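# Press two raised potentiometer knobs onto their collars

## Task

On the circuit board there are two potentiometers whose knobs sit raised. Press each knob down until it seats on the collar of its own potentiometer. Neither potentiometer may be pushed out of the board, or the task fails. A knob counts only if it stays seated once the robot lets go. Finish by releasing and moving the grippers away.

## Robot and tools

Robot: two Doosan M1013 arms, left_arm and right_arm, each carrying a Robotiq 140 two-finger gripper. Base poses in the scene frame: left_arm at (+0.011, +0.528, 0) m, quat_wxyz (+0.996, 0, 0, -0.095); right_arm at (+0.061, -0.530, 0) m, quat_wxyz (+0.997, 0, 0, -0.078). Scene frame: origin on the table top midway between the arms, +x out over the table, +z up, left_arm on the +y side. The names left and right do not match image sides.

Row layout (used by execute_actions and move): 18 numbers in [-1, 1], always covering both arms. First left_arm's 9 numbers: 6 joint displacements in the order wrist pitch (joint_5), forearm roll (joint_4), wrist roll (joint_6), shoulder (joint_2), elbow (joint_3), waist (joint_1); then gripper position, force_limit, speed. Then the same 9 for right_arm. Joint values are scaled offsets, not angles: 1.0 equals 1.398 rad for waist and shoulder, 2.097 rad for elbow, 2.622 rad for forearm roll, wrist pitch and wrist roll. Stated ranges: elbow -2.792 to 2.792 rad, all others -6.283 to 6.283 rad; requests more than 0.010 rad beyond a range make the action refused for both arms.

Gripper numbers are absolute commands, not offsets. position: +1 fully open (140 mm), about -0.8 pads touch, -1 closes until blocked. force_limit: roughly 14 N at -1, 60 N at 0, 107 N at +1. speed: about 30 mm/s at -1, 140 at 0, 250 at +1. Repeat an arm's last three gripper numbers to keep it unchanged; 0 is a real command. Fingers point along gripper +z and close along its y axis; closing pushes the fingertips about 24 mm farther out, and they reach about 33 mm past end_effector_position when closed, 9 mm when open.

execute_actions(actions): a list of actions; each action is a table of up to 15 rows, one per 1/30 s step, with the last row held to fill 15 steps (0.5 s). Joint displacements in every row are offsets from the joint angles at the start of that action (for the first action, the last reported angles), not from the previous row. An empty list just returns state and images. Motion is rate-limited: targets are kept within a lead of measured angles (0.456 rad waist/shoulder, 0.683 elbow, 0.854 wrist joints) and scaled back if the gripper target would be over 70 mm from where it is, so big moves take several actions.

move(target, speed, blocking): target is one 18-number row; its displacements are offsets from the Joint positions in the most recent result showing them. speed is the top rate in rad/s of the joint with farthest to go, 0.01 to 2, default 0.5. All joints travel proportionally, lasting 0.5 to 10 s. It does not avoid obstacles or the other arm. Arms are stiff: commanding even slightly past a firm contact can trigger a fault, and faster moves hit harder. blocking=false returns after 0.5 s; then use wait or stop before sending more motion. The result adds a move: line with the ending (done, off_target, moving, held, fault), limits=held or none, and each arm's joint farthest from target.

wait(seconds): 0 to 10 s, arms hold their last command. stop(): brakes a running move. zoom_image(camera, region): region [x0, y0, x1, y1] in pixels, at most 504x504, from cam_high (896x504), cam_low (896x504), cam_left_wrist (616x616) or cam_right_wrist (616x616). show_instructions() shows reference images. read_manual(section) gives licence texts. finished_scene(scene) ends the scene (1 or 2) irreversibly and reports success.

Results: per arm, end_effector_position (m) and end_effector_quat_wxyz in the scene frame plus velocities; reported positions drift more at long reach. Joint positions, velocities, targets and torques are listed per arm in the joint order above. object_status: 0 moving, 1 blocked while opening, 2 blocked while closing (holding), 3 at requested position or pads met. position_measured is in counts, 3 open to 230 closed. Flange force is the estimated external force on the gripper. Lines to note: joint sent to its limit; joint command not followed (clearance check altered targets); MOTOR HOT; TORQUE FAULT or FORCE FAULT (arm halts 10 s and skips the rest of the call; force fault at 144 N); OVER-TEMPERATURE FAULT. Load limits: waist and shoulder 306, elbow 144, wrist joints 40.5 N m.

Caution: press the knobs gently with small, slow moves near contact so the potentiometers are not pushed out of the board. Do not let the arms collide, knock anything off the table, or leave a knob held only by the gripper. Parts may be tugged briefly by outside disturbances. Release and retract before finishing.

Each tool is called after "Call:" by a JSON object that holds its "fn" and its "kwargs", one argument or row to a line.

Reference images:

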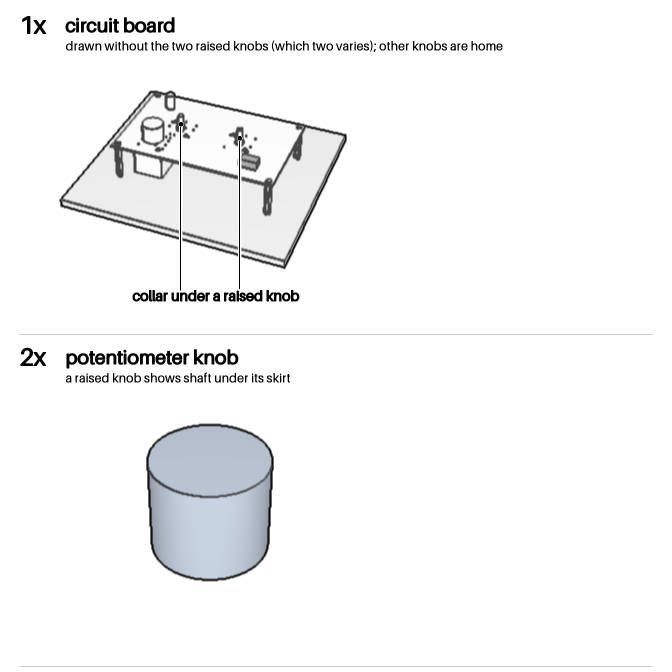

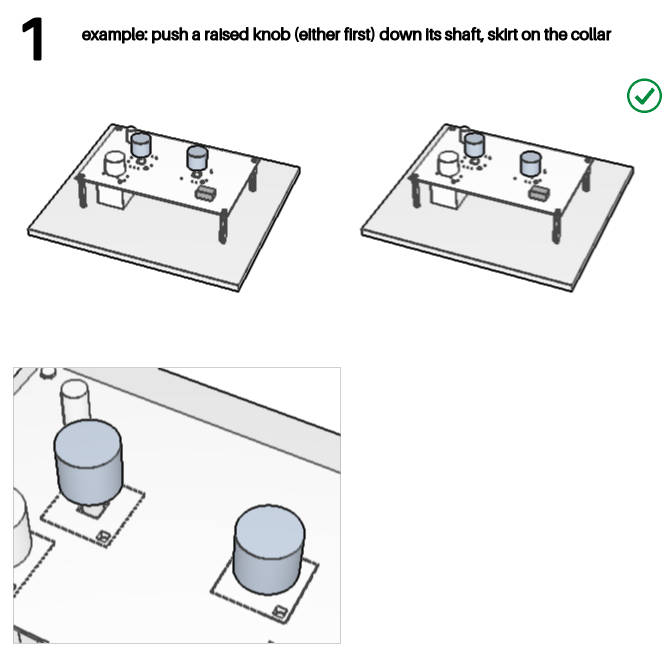

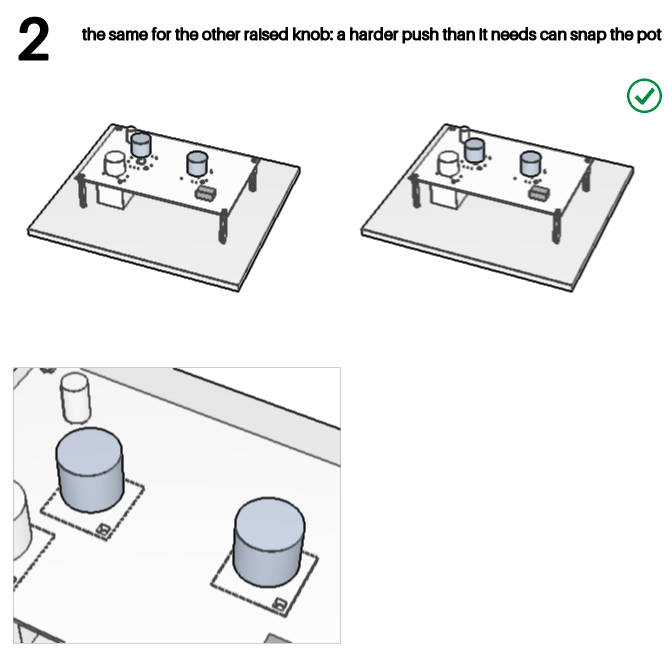

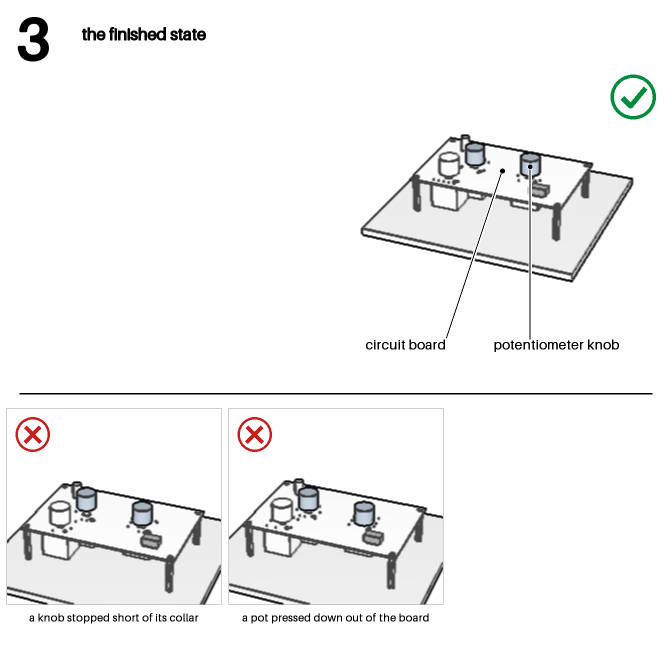

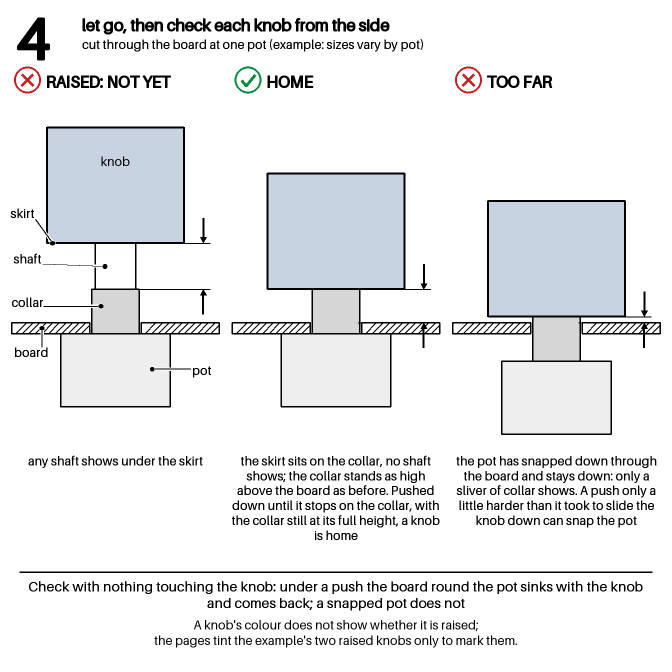

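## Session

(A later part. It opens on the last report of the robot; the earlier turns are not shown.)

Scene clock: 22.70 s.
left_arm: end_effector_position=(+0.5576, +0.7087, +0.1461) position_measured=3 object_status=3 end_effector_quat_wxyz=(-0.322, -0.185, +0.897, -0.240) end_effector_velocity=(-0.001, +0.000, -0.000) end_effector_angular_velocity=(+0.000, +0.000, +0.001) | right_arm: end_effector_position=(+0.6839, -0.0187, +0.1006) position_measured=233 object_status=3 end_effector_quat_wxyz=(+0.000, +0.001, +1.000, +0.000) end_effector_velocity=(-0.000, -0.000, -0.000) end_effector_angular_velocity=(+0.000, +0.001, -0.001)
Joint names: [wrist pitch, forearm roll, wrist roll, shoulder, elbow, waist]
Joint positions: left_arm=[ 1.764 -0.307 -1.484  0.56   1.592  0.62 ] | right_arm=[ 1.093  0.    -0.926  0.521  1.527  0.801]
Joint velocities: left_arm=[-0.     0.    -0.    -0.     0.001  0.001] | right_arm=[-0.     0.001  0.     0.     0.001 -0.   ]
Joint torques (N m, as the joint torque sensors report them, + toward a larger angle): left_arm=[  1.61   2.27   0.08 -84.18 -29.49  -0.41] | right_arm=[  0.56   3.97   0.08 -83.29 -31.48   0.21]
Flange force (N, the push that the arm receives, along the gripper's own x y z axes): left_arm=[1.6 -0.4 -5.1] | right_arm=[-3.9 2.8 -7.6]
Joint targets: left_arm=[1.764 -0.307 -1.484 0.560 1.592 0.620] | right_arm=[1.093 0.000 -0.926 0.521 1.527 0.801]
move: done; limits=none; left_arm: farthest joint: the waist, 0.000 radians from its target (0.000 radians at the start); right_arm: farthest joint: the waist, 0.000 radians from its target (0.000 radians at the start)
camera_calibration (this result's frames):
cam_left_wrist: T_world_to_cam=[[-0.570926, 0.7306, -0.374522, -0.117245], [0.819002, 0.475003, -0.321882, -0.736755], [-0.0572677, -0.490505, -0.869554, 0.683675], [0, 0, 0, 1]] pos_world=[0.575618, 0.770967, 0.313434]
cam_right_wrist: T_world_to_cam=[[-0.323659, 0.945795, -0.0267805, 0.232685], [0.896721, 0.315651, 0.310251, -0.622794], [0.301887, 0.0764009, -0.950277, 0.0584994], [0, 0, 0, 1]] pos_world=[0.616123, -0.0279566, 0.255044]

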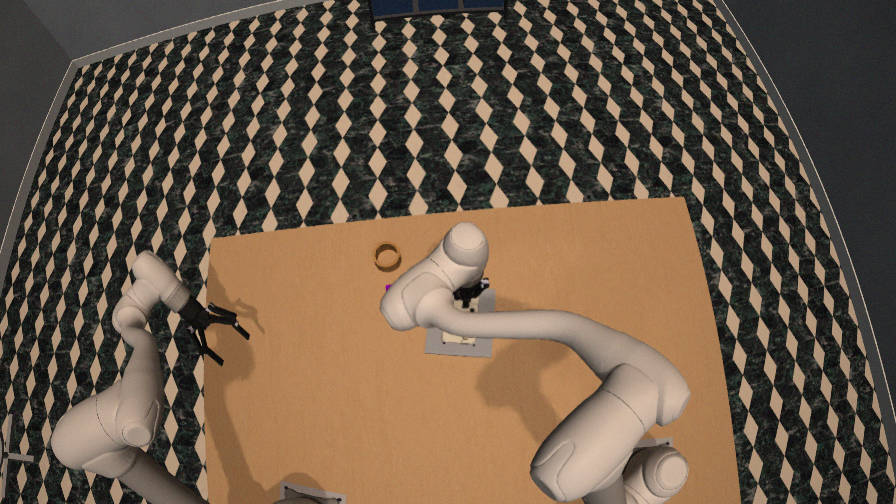

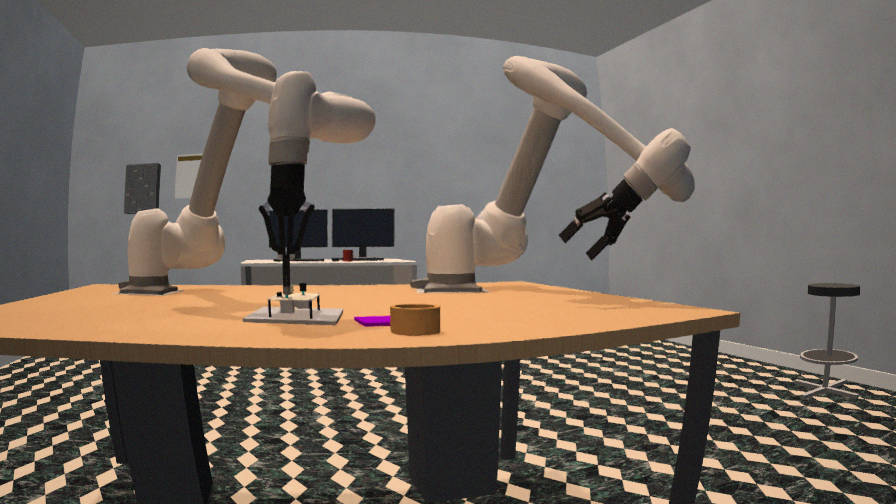

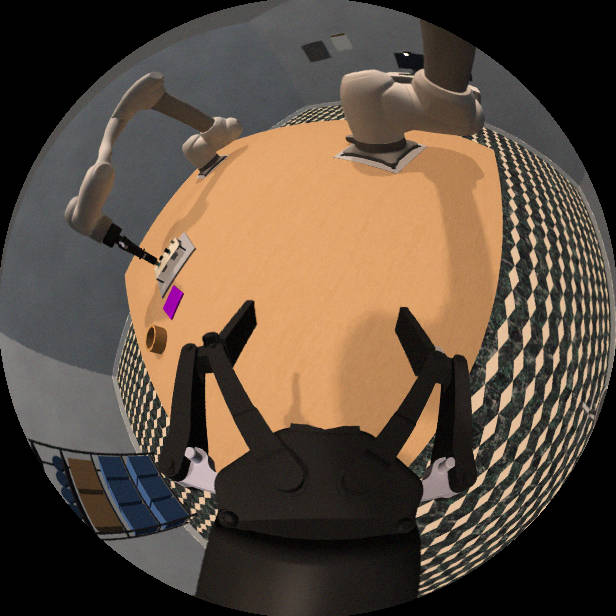

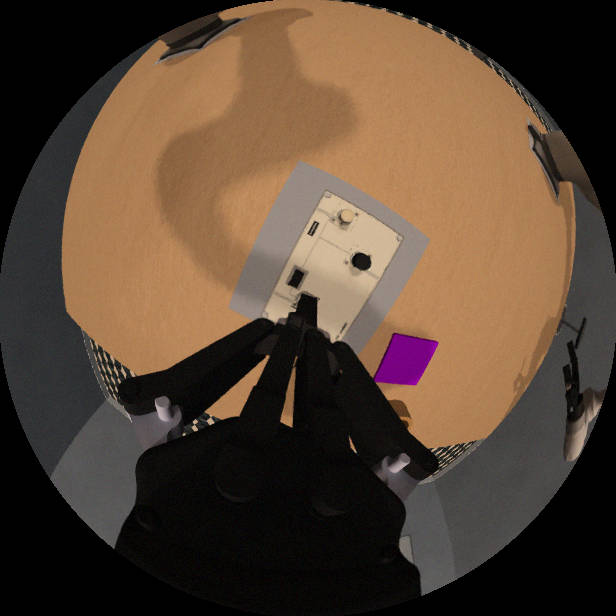

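Call:
{"fn": "move", "kwargs": {
  "target": [0,0,0,0,0,0,1,0,0, -0.000179,0,0,0.000151,0.000123,0,-1,0,0],
  "speed": 0.01
}}

Call:
{"fn": "zoom_image", "kwargs": {
  "camera": "cam_low",
  "region": [270, 275, 310, 305]
}}

Scene clock: 23.50 s.
left_arm: end_effector_position=(+0.5576, +0.7087, +0.1461) position_measured=3 object_status=3 end_effector_quat_wxyz=(-0.322, -0.185, +0.897, -0.240) end_effector_velocity=(+0.000, +0.001, +0.000) end_effector_angular_velocity=(+0.001, -0.001, +0.001) | right_arm: end_effector_position=(+0.6839, -0.0187, +0.1003) position_measured=233 object_status=3 end_effector_quat_wxyz=(+0.000, +0.001, +1.000, +0.000) end_effector_velocity=(-0.000, +0.000, +0.000) end_effector_angular_velocity=(+0.001, +0.001, -0.001)
Joint names: [wrist pitch, forearm roll, wrist roll, shoulder, elbow, waist]
Joint positions: left_arm=[ 1.764 -0.307 -1.484  0.56   1.592  0.62 ] | right_arm=[ 1.092  0.    -0.926  0.522  1.527  0.801]
Joint velocities: left_arm=[-0.    -0.    -0.    -0.    -0.001  0.001] | right_arm=[ 0.001  0.002  0.     0.    -0.001 -0.   ]
Joint torques (N m, as the joint torque sensors report them, + toward a larger angle): left_arm=[  1.68   2.39   0.   -84.38 -29.78  -0.88] | right_arm=[  0.11   4.14   0.02 -80.22 -29.58   3.62]
Flange force (N, the push that the arm receives, along the gripper's own x y z axes): left_arm=[1.7 0.2 -4.8] | right_arm=[-6.8 -0.3 -12.0]
Joint targets: left_arm=[1.764 -0.307 -1.484 0.560 1.592 0.620] | right_arm=[1.092 0.000 -0.926 0.522 1.527 0.801]
move: done; limits=none; left_arm: farthest joint: the waist, 0.000 radians from its target (0.000 radians at the start); right_arm: farthest joint: the waist, 0.000 radians from its target (0.000 radians at the start)
camera_calibration (this result's frames):
cam_left_wrist: T_world_to_cam=[[-0.570926, 0.7306, -0.374522, -0.117245], [0.819002, 0.475003, -0.321882, -0.736755], [-0.0572679, -0.490505, -0.869554, 0.683675], [0, 0, 0, 1]] pos_world=[0.575618, 0.770967, 0.313434]
cam_right_wrist: T_world_to_cam=[[-0.323659, 0.945795, -0.0267794, 0.232679], [0.89672, 0.31565, 0.310254, -0.622697], [0.30189, 0.0764028, -0.950276, 0.0582208], [0, 0, 0, 1]] pos_world=[0.616117, -0.0279606, 0.254751]

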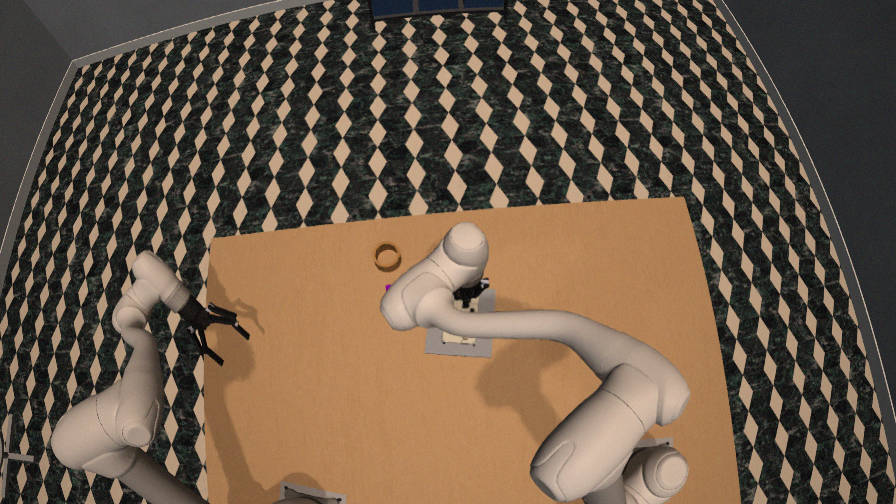

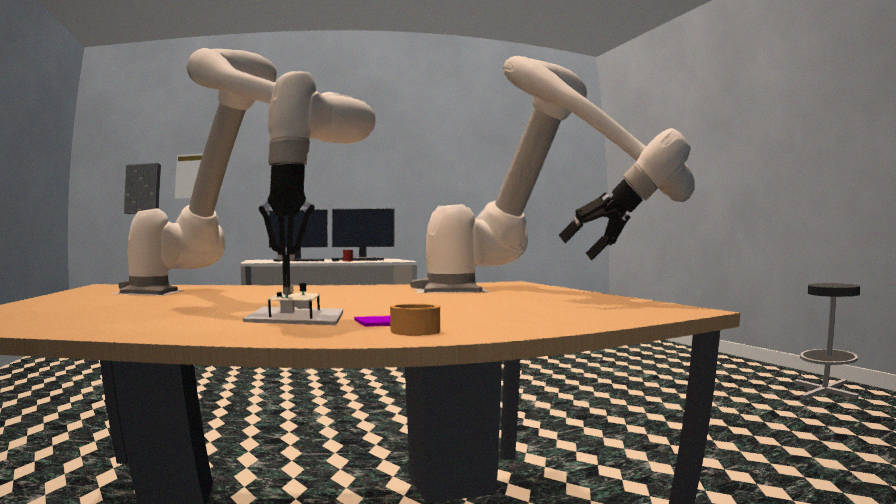

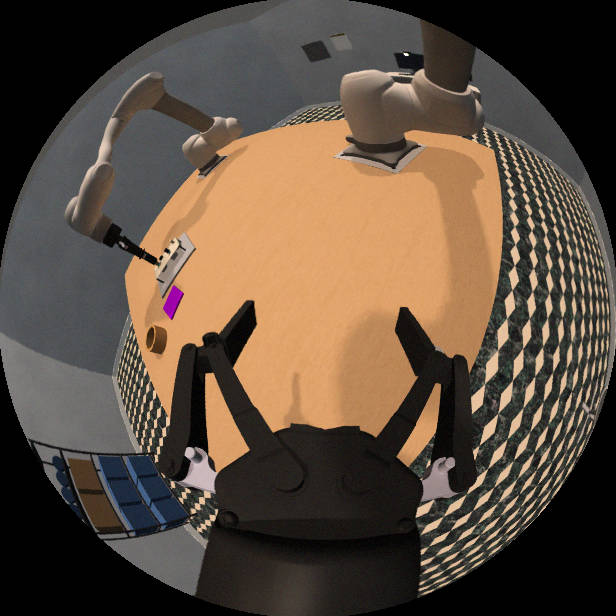

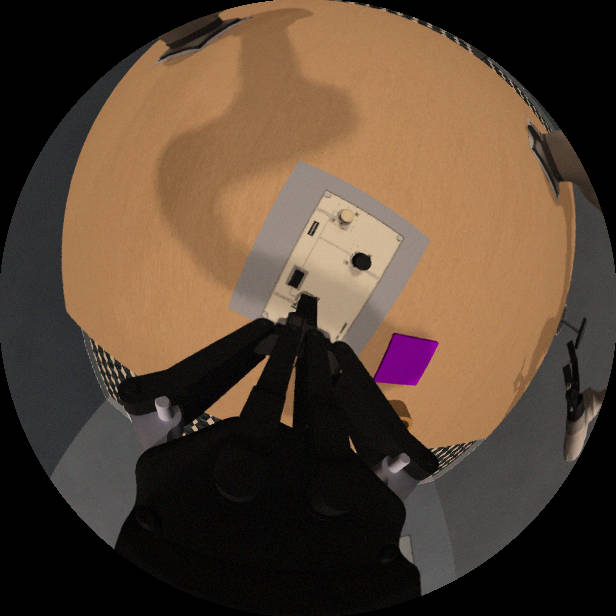

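Region (270, 275, 310, 305) of cam_low's 896x504 image, scaled by 12.600, with more detail than that image has; it fills the top 378 rows of this view, and the rest is white.

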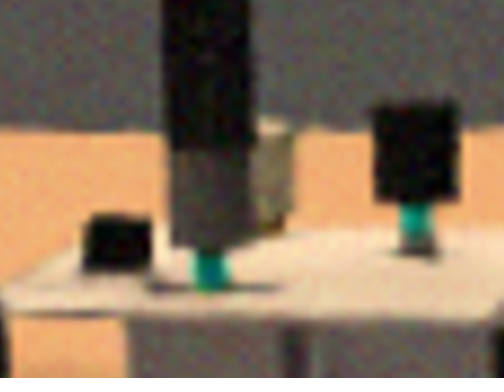

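Call:
{"fn": "move", "kwargs": {
  "target": [0,0,0,0,0,0,1,0,0, -0.000179,0,0,0.000151,0.000123,0,-1,0,0],
  "speed": 0.01
}}

Call:
{"fn": "zoom_image", "kwargs": {
  "camera": "cam_low",
  "region": [270, 275, 310, 305]
}}

Scene clock: 24.83 s.
left_arm: end_effector_position=(+0.5576, +0.7087, +0.1461) position_measured=3 object_status=3 end_effector_quat_wxyz=(-0.322, -0.185, +0.897, -0.240) end_effector_velocity=(+0.000, -0.000, -0.000) end_effector_angular_velocity=(+0.001, -0.000, +0.000) | right_arm: end_effector_position=(+0.6838, -0.0187, +0.1000) position_measured=233 object_status=3 end_effector_quat_wxyz=(+0.000, +0.001, +1.000, +0.000) end_effector_velocity=(-0.000, +0.000, -0.000) end_effector_angular_velocity=(+0.000, +0.000, -0.001)
Joint names: [wrist pitch, forearm roll, wrist roll, shoulder, elbow, waist]
Joint positions: left_arm=[ 1.764 -0.307 -1.484  0.56   1.592  0.62 ] | right_arm=[ 1.092  0.    -0.926  0.522  1.528  0.801]
Joint velocities: left_arm=[-0.001 -0.    -0.001 -0.     0.    -0.   ] | right_arm=[-0.  0.  0.  0.  0. -0.]
Joint torques (N m, as the joint torque sensors report them, + toward a larger angle): left_arm=[  1.83   2.27   0.07 -84.26 -29.38  -1.11] | right_arm=[  0.18   4.17   0.   -80.34 -29.15   1.34]
Flange force (N, the push that the arm receives, along the gripper's own x y z axes): left_arm=[1.2 0.2 -5.4] | right_arm=[-5.9 2.7 -12.2]
Joint targets: left_arm=[1.764 -0.307 -1.484 0.560 1.592 0.620] | right_arm=[1.092 0.000 -0.926 0.522 1.528 0.801]
move: done; limits=none; left_arm: farthest joint: the waist, 0.000 radians from its target (0.000 radians at the start); right_arm: farthest joint: the waist, 0.000 radians from its target (0.000 radians at the start)
camera_calibration (this result's frames):
cam_left_wrist: T_world_to_cam=[[-0.570926, 0.7306, -0.374522, -0.117245], [0.819002, 0.475003, -0.321882, -0.736755], [-0.0572679, -0.490505, -0.869554, 0.683675], [0, 0, 0, 1]] pos_world=[0.575618, 0.770967, 0.313434]
cam_right_wrist: T_world_to_cam=[[-0.323659, 0.945795, -0.0267793, 0.232673], [0.89672, 0.31565, 0.310255, -0.622599], [0.301891, 0.0764033, -0.950276, 0.0579422], [0, 0, 0, 1]] pos_world=[0.616112, -0.0279648, 0.254456]

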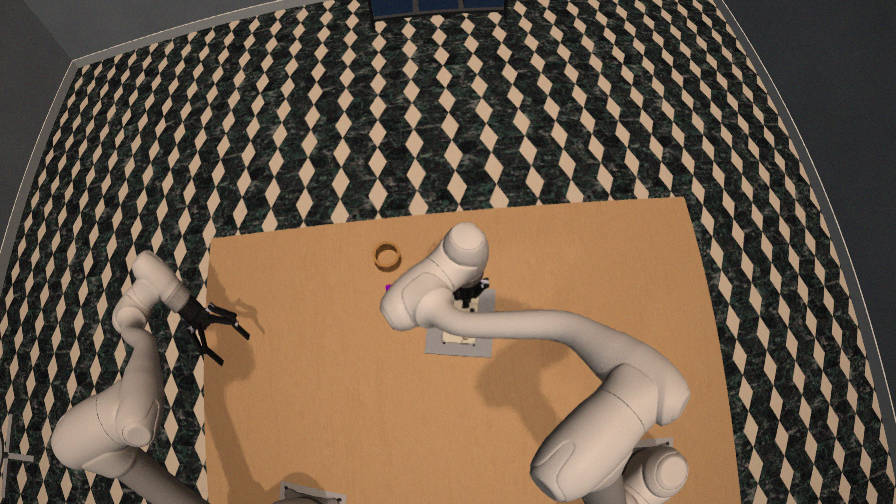

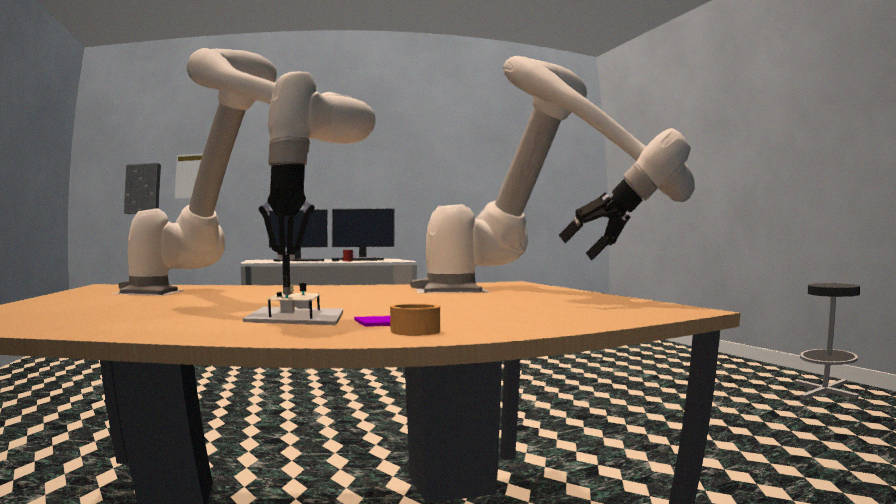

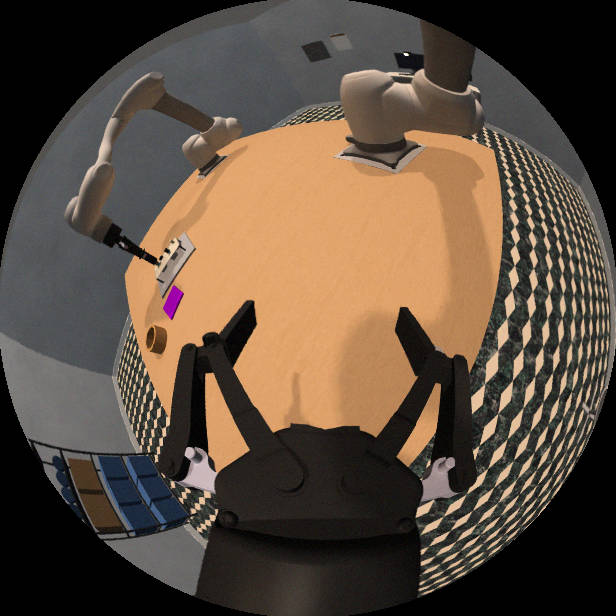

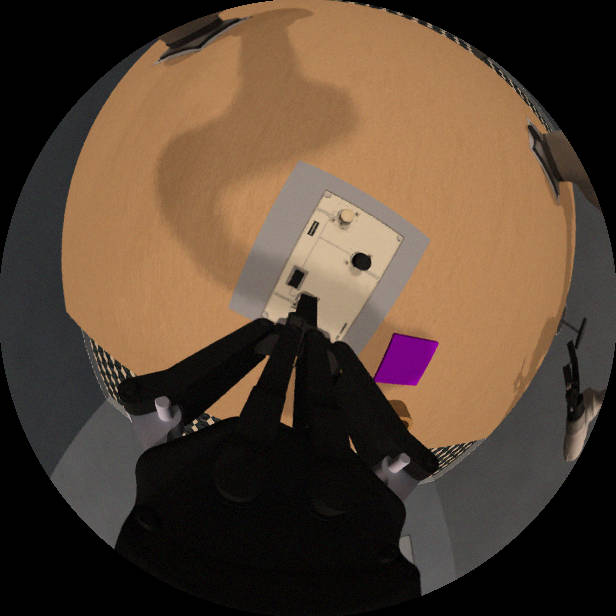

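Region (270, 275, 310, 305) of cam_low's 896x504 image, scaled by 12.600, with more detail than that image has; it fills the top 378 rows of this view, and the rest is white.

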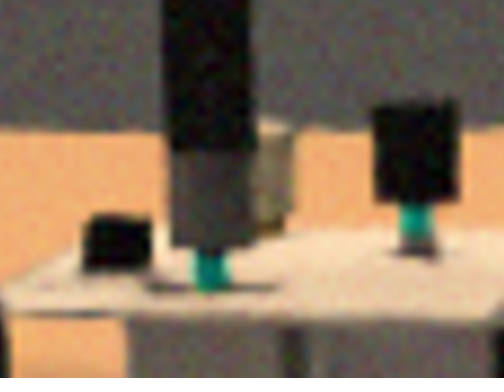

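Call:
{"fn": "zoom_image", "kwargs": {
  "camera": "cam_low",
  "region": [260, 285, 320, 330]
}}

Region (260, 285, 320, 330) of cam_low's 896x504 image, scaled by 8.400, with more detail than that image has; it fills the top 378 rows of this view, and the rest is white.

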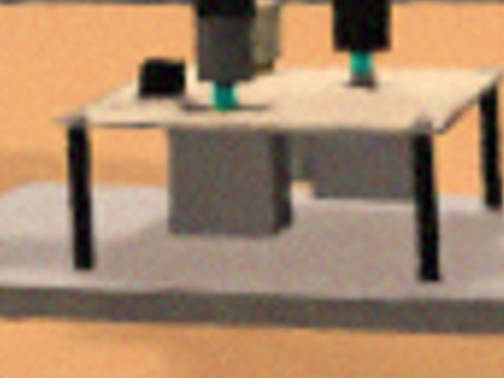

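Call:
{"fn": "move", "kwargs": {
  "target": [0,0,0,0,0,0,1,0,0, -0.000179,0,0,0.000151,0.000123,0,-1,0,0],
  "speed": 0.01
}}

Call:
{"fn": "zoom_image", "kwargs": {
  "camera": "cam_low",
  "region": [270, 275, 310, 305]
}}

Scene clock: 26.07 s.
left_arm: end_effector_position=(+0.5576, +0.7087, +0.1461) position_measured=3 object_status=3 end_effector_quat_wxyz=(-0.322, -0.185, +0.897, -0.240) end_effector_velocity=(+0.000, -0.000, +0.001) end_effector_angular_velocity=(+0.000, -0.000, -0.001) | right_arm: end_effector_position=(+0.6838, -0.0187, +0.0997) position_measured=233 object_status=3 end_effector_quat_wxyz=(+0.000, +0.001, +1.000, +0.000) end_effector_velocity=(+0.000, -0.000, +0.000) end_effector_angular_velocity=(-0.000, -0.001, +0.000)
Joint names: [wrist pitch, forearm roll, wrist roll, shoulder, elbow, waist]
Joint positions: left_arm=[ 1.764 -0.307 -1.484  0.56   1.592  0.62 ] | right_arm=[ 1.092  0.    -0.926  0.522  1.528  0.801]
Joint velocities: left_arm=[ 0.001  0.     0.    -0.    -0.001 -0.001] | right_arm=[-0.    -0.001  0.    -0.    -0.    -0.   ]
Joint torques (N m, as the joint torque sensors report them, + toward a larger angle): left_arm=[  1.83   2.37  -0.05 -84.27 -29.84   0.05] | right_arm=[  0.12   3.98   0.05 -79.86 -29.9    0.36]
Flange force (N, the push that the arm receives, along the gripper's own x y z axes): left_arm=[1.7 -1.2 -4.3] | right_arm=[-3.3 2.0 -12.0]
Joint targets: left_arm=[1.764 -0.307 -1.484 0.560 1.592 0.620] | right_arm=[1.092 0.000 -0.926 0.522 1.528 0.801]
move: done; limits=none; left_arm: farthest joint: the waist, 0.000 radians from its target (0.000 radians at the start); right_arm: farthest joint: the waist, 0.000 radians from its target (0.000 radians at the start)
camera_calibration (this result's frames):
cam_left_wrist: T_world_to_cam=[[-0.570926, 0.7306, -0.374522, -0.117245], [0.819002, 0.475003, -0.321882, -0.736755], [-0.0572678, -0.490505, -0.869554, 0.683675], [0, 0, 0, 1]] pos_world=[0.575618, 0.770967, 0.313434]
cam_right_wrist: T_world_to_cam=[[-0.323659, 0.945795, -0.026779, 0.232667], [0.89672, 0.31565, 0.310256, -0.622502], [0.301891, 0.0764038, -0.950276, 0.0576637], [0, 0, 0, 1]] pos_world=[0.616106, -0.027969, 0.254162]

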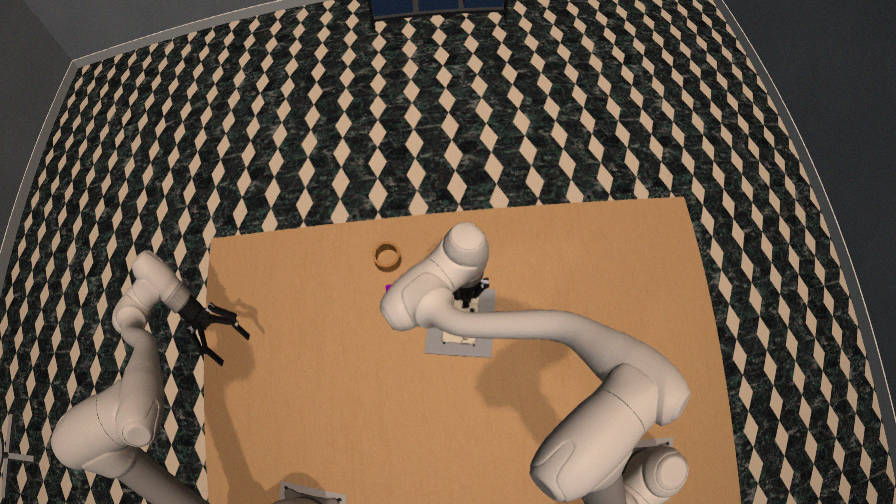

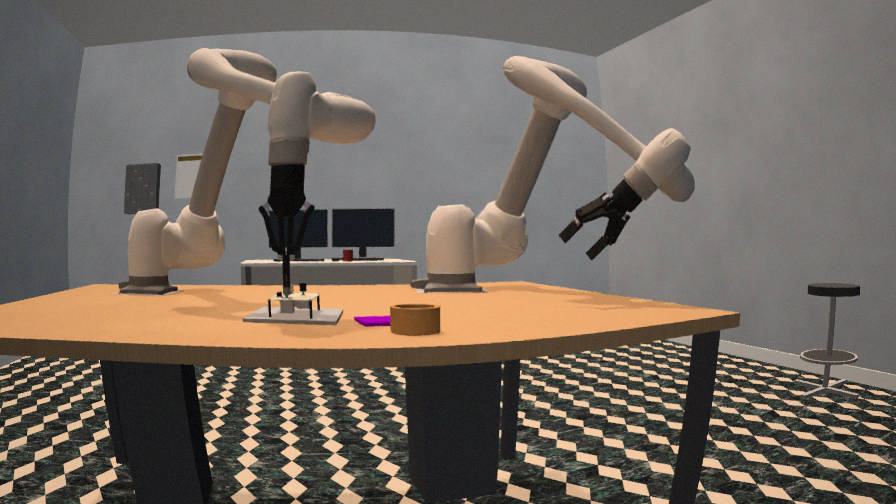

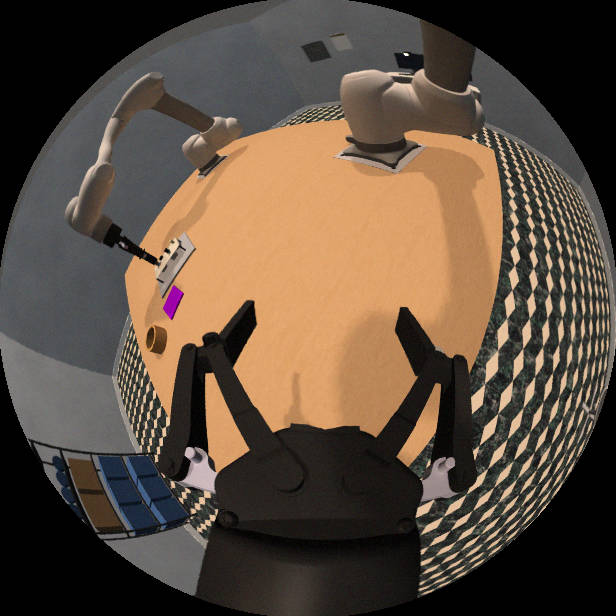

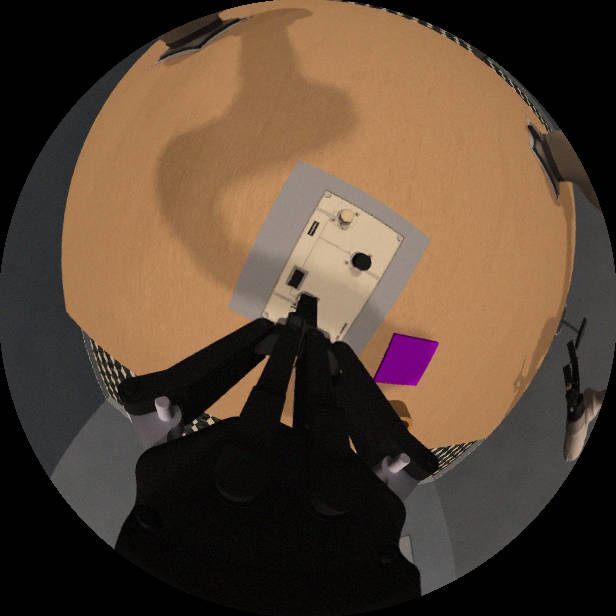

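Region (270, 275, 310, 305) of cam_low's 896x504 image, scaled by 12.600, with more detail than that image has; it fills the top 378 rows of this view, and the rest is white.

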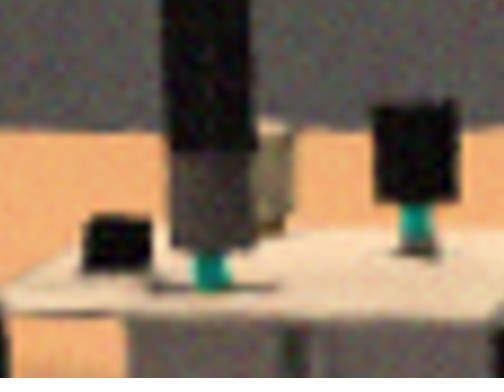

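Call:
{"fn": "move", "kwargs": {
  "target": [0,0,0,0,0,0,1,0,0, -0.000358,0,0,0.000302,0.000247,0,-1,0,0],
  "speed": 0.01
}}

Call:
{"fn": "zoom_image", "kwargs": {
  "camera": "cam_low",
  "region": [270, 275, 310, 305]
}}

Scene clock: 26.97 s.
left_arm: end_effector_position=(+0.5576, +0.7087, +0.1461) position_measured=3 object_status=3 end_effector_quat_wxyz=(-0.322, -0.185, +0.897, -0.240) end_effector_velocity=(-0.000, -0.001, -0.000) end_effector_angular_velocity=(-0.000, +0.001, -0.001) | right_arm: end_effector_position=(+0.6838, -0.0187, +0.0991) position_measured=233 object_status=3 end_effector_quat_wxyz=(+0.000, +0.001, +1.000, +0.000) end_effector_velocity=(+0.000, +0.000, -0.000) end_effector_angular_velocity=(+0.000, -0.001, -0.000)
Joint names: [wrist pitch, forearm roll, wrist roll, shoulder, elbow, waist]
Joint positions: left_arm=[ 1.764 -0.307 -1.484  0.56   1.592  0.62 ] | right_arm=[ 1.091  0.    -0.926  0.522  1.528  0.801]
Joint velocities: left_arm=[-0.    -0.     0.     0.     0.001 -0.001] | right_arm=[-0.001 -0.     0.     0.     0.     0.   ]
Joint torques (N m, as the joint torque sensors report them, + toward a larger angle): left_arm=[  1.8    2.38  -0.07 -83.67 -29.6    0.16] | right_arm=[  0.45   4.37  -0.27 -82.47 -29.56   4.88]
Flange force (N, the push that the arm receives, along the gripper's own x y z axes): left_arm=[2.3 -1.4 -4.2] | right_arm=[-9.7 0.5 -9.8]
Joint targets: left_arm=[1.764 -0.307 -1.484 0.560 1.592 0.620] | right_arm=[1.091 0.000 -0.926 0.522 1.528 0.801]
move: done; limits=none; left_arm: farthest joint: the waist, 0.000 radians from its target (0.000 radians at the start); right_arm: farthest joint: the waist, 0.000 radians from its target (0.000 radians at the start)
camera_calibration (this result's frames):
cam_left_wrist: T_world_to_cam=[[-0.570926, 0.7306, -0.374522, -0.117245], [0.819002, 0.475003, -0.321882, -0.736755], [-0.0572678, -0.490505, -0.869554, 0.683675], [0, 0, 0, 1]] pos_world=[0.575618, 0.770967, 0.313434]
cam_right_wrist: T_world_to_cam=[[-0.323659, 0.945795, -0.026779, 0.232656], [0.89672, 0.31565, 0.310255, -0.622305], [0.301891, 0.0764036, -0.950276, 0.0571079], [0, 0, 0, 1]] pos_world=[0.616094, -0.0279781, 0.253572]

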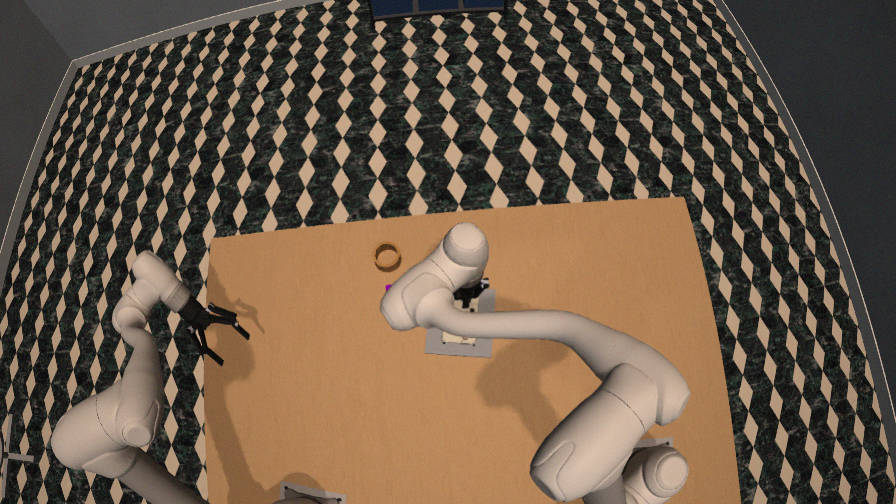

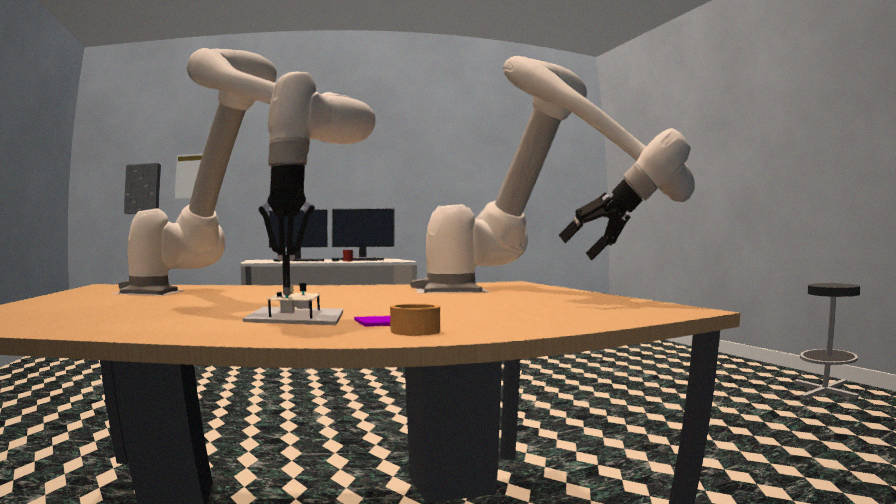

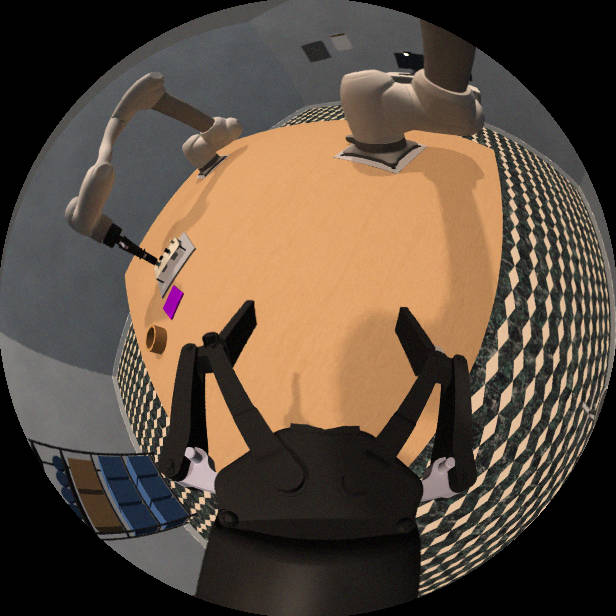

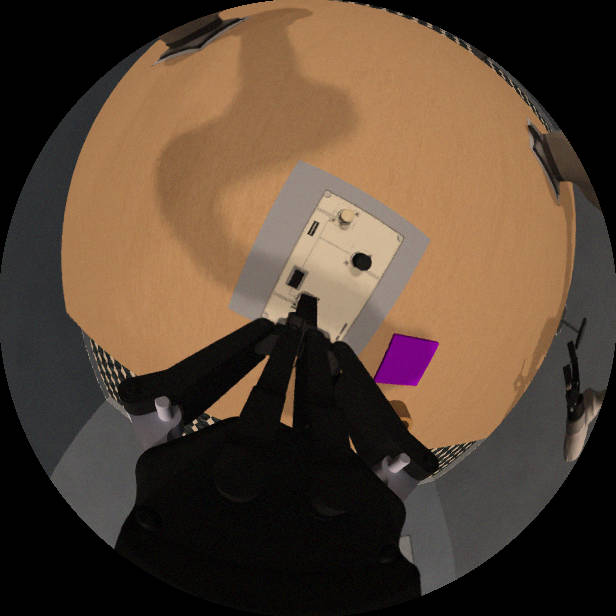

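Region (270, 275, 310, 305) of cam_low's 896x504 image, scaled by 12.600, with more detail than that image has; it fills the top 378 rows of this view, and the rest is white.

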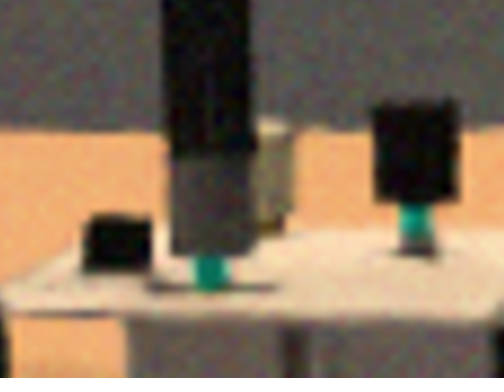

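Call:
{"fn": "move", "kwargs": {
  "target": [0,0,0,0,0,0,1,0,0, -0.001194,0,0,0.001006,0.000822,0,-1,0,0],
  "speed": 0.01
}}

Call:
{"fn": "zoom_image", "kwargs": {
  "camera": "cam_low",
  "region": [270, 275, 310, 305]
}}

Scene clock: 28.00 s.
left_arm: end_effector_position=(+0.5576, +0.7087, +0.1461) position_measured=3 object_status=3 end_effector_quat_wxyz=(-0.322, -0.185, +0.897, -0.240) end_effector_velocity=(-0.000, +0.000, +0.000) end_effector_angular_velocity=(-0.001, +0.001, -0.000) | right_arm: end_effector_position=(+0.6838, -0.0187, +0.0972) position_measured=233 object_status=3 end_effector_quat_wxyz=(+0.000, +0.001, +1.000, +0.000) end_effector_velocity=(+0.000, +0.000, -0.000) end_effector_angular_velocity=(+0.001, -0.000, +0.001)
Joint names: [wrist pitch, forearm roll, wrist roll, shoulder, elbow, waist]
Joint positions: left_arm=[ 1.764 -0.307 -1.484  0.56   1.592  0.62 ] | right_arm=[ 1.087  0.    -0.926  0.524  1.53   0.801]
Joint velocities: left_arm=[ 0.001 -0.     0.    -0.    -0.     0.   ] | right_arm=[-0.001  0.    -0.001  0.     0.    -0.   ]
Joint torques (N m, as the joint torque sensors report them, + toward a larger angle): left_arm=[  1.79   2.47   0.01 -84.4  -29.81  -0.57] | right_arm=[  0.7    3.9   -0.03 -80.79 -29.39   2.34]
Flange force (N, the push that the arm receives, along the gripper's own x y z axes): left_arm=[1.6 -0.5 -4.4] | right_arm=[-6.0 1.3 -10.8]
Joint targets: left_arm=[1.764 -0.307 -1.484 0.560 1.592 0.620] | right_arm=[1.087 0.000 -0.926 0.524 1.530 0.801]
move: done; limits=none; left_arm: farthest joint: the waist, 0.000 radians from its target (0.000 radians at the start); right_arm: farthest joint: the waist, 0.000 radians from its target (0.000 radians at the start)
camera_calibration (this result's frames):
cam_left_wrist: T_world_to_cam=[[-0.570926, 0.7306, -0.374522, -0.117245], [0.819002, 0.475003, -0.321882, -0.736755], [-0.057268, -0.490506, -0.869554, 0.683676], [0, 0, 0, 1]] pos_world=[0.575618, 0.770967, 0.313434]
cam_right_wrist: T_world_to_cam=[[-0.323659, 0.945795, -0.0267777, 0.23262], [0.896719, 0.315649, 0.310259, -0.621648], [0.301894, 0.0764061, -0.950275, 0.0552556], [0, 0, 0, 1]] pos_world=[0.616052, -0.0280099, 0.251609]

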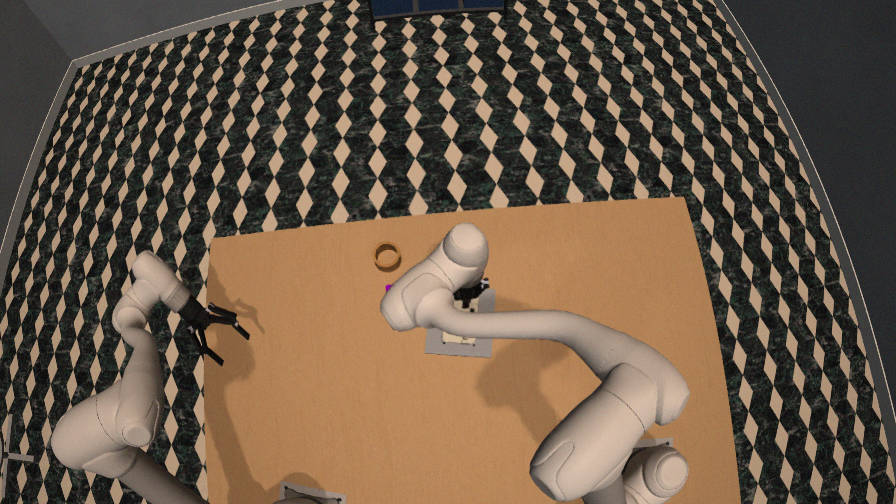

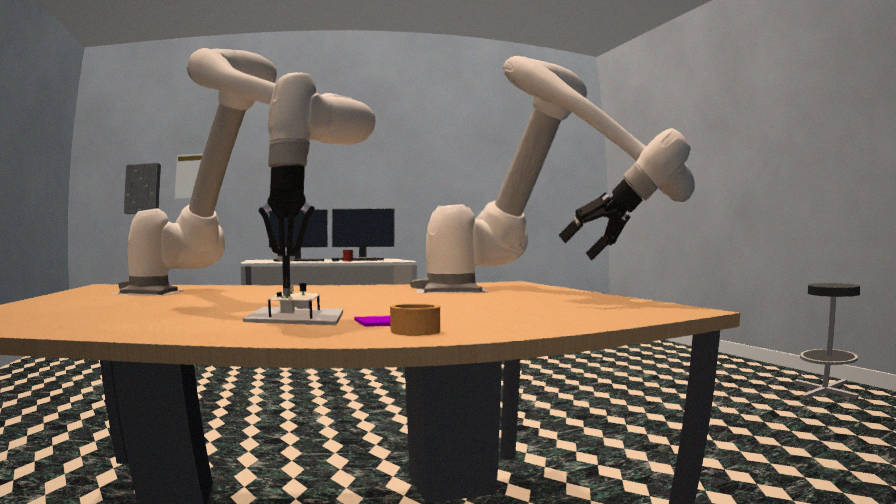

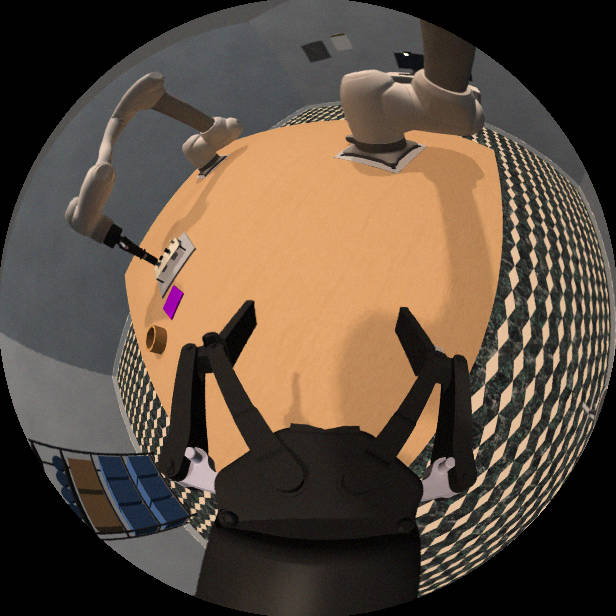

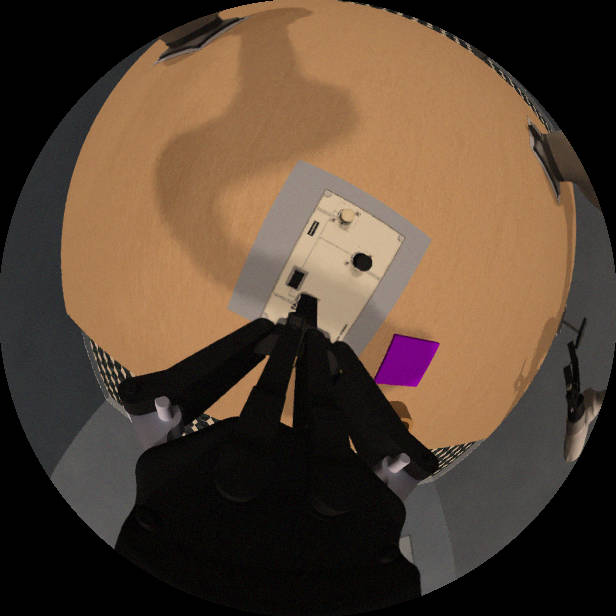

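Region (270, 275, 310, 305) of cam_low's 896x504 image, scaled by 12.600, with more detail than that image has; it fills the top 378 rows of this view, and the rest is white.

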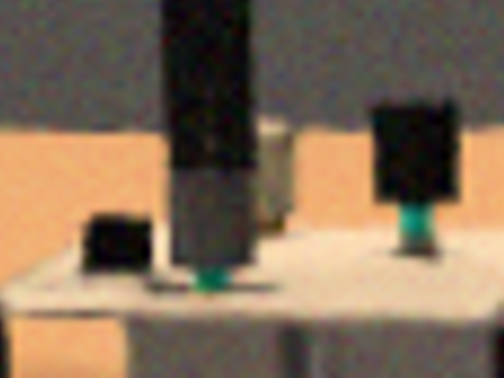

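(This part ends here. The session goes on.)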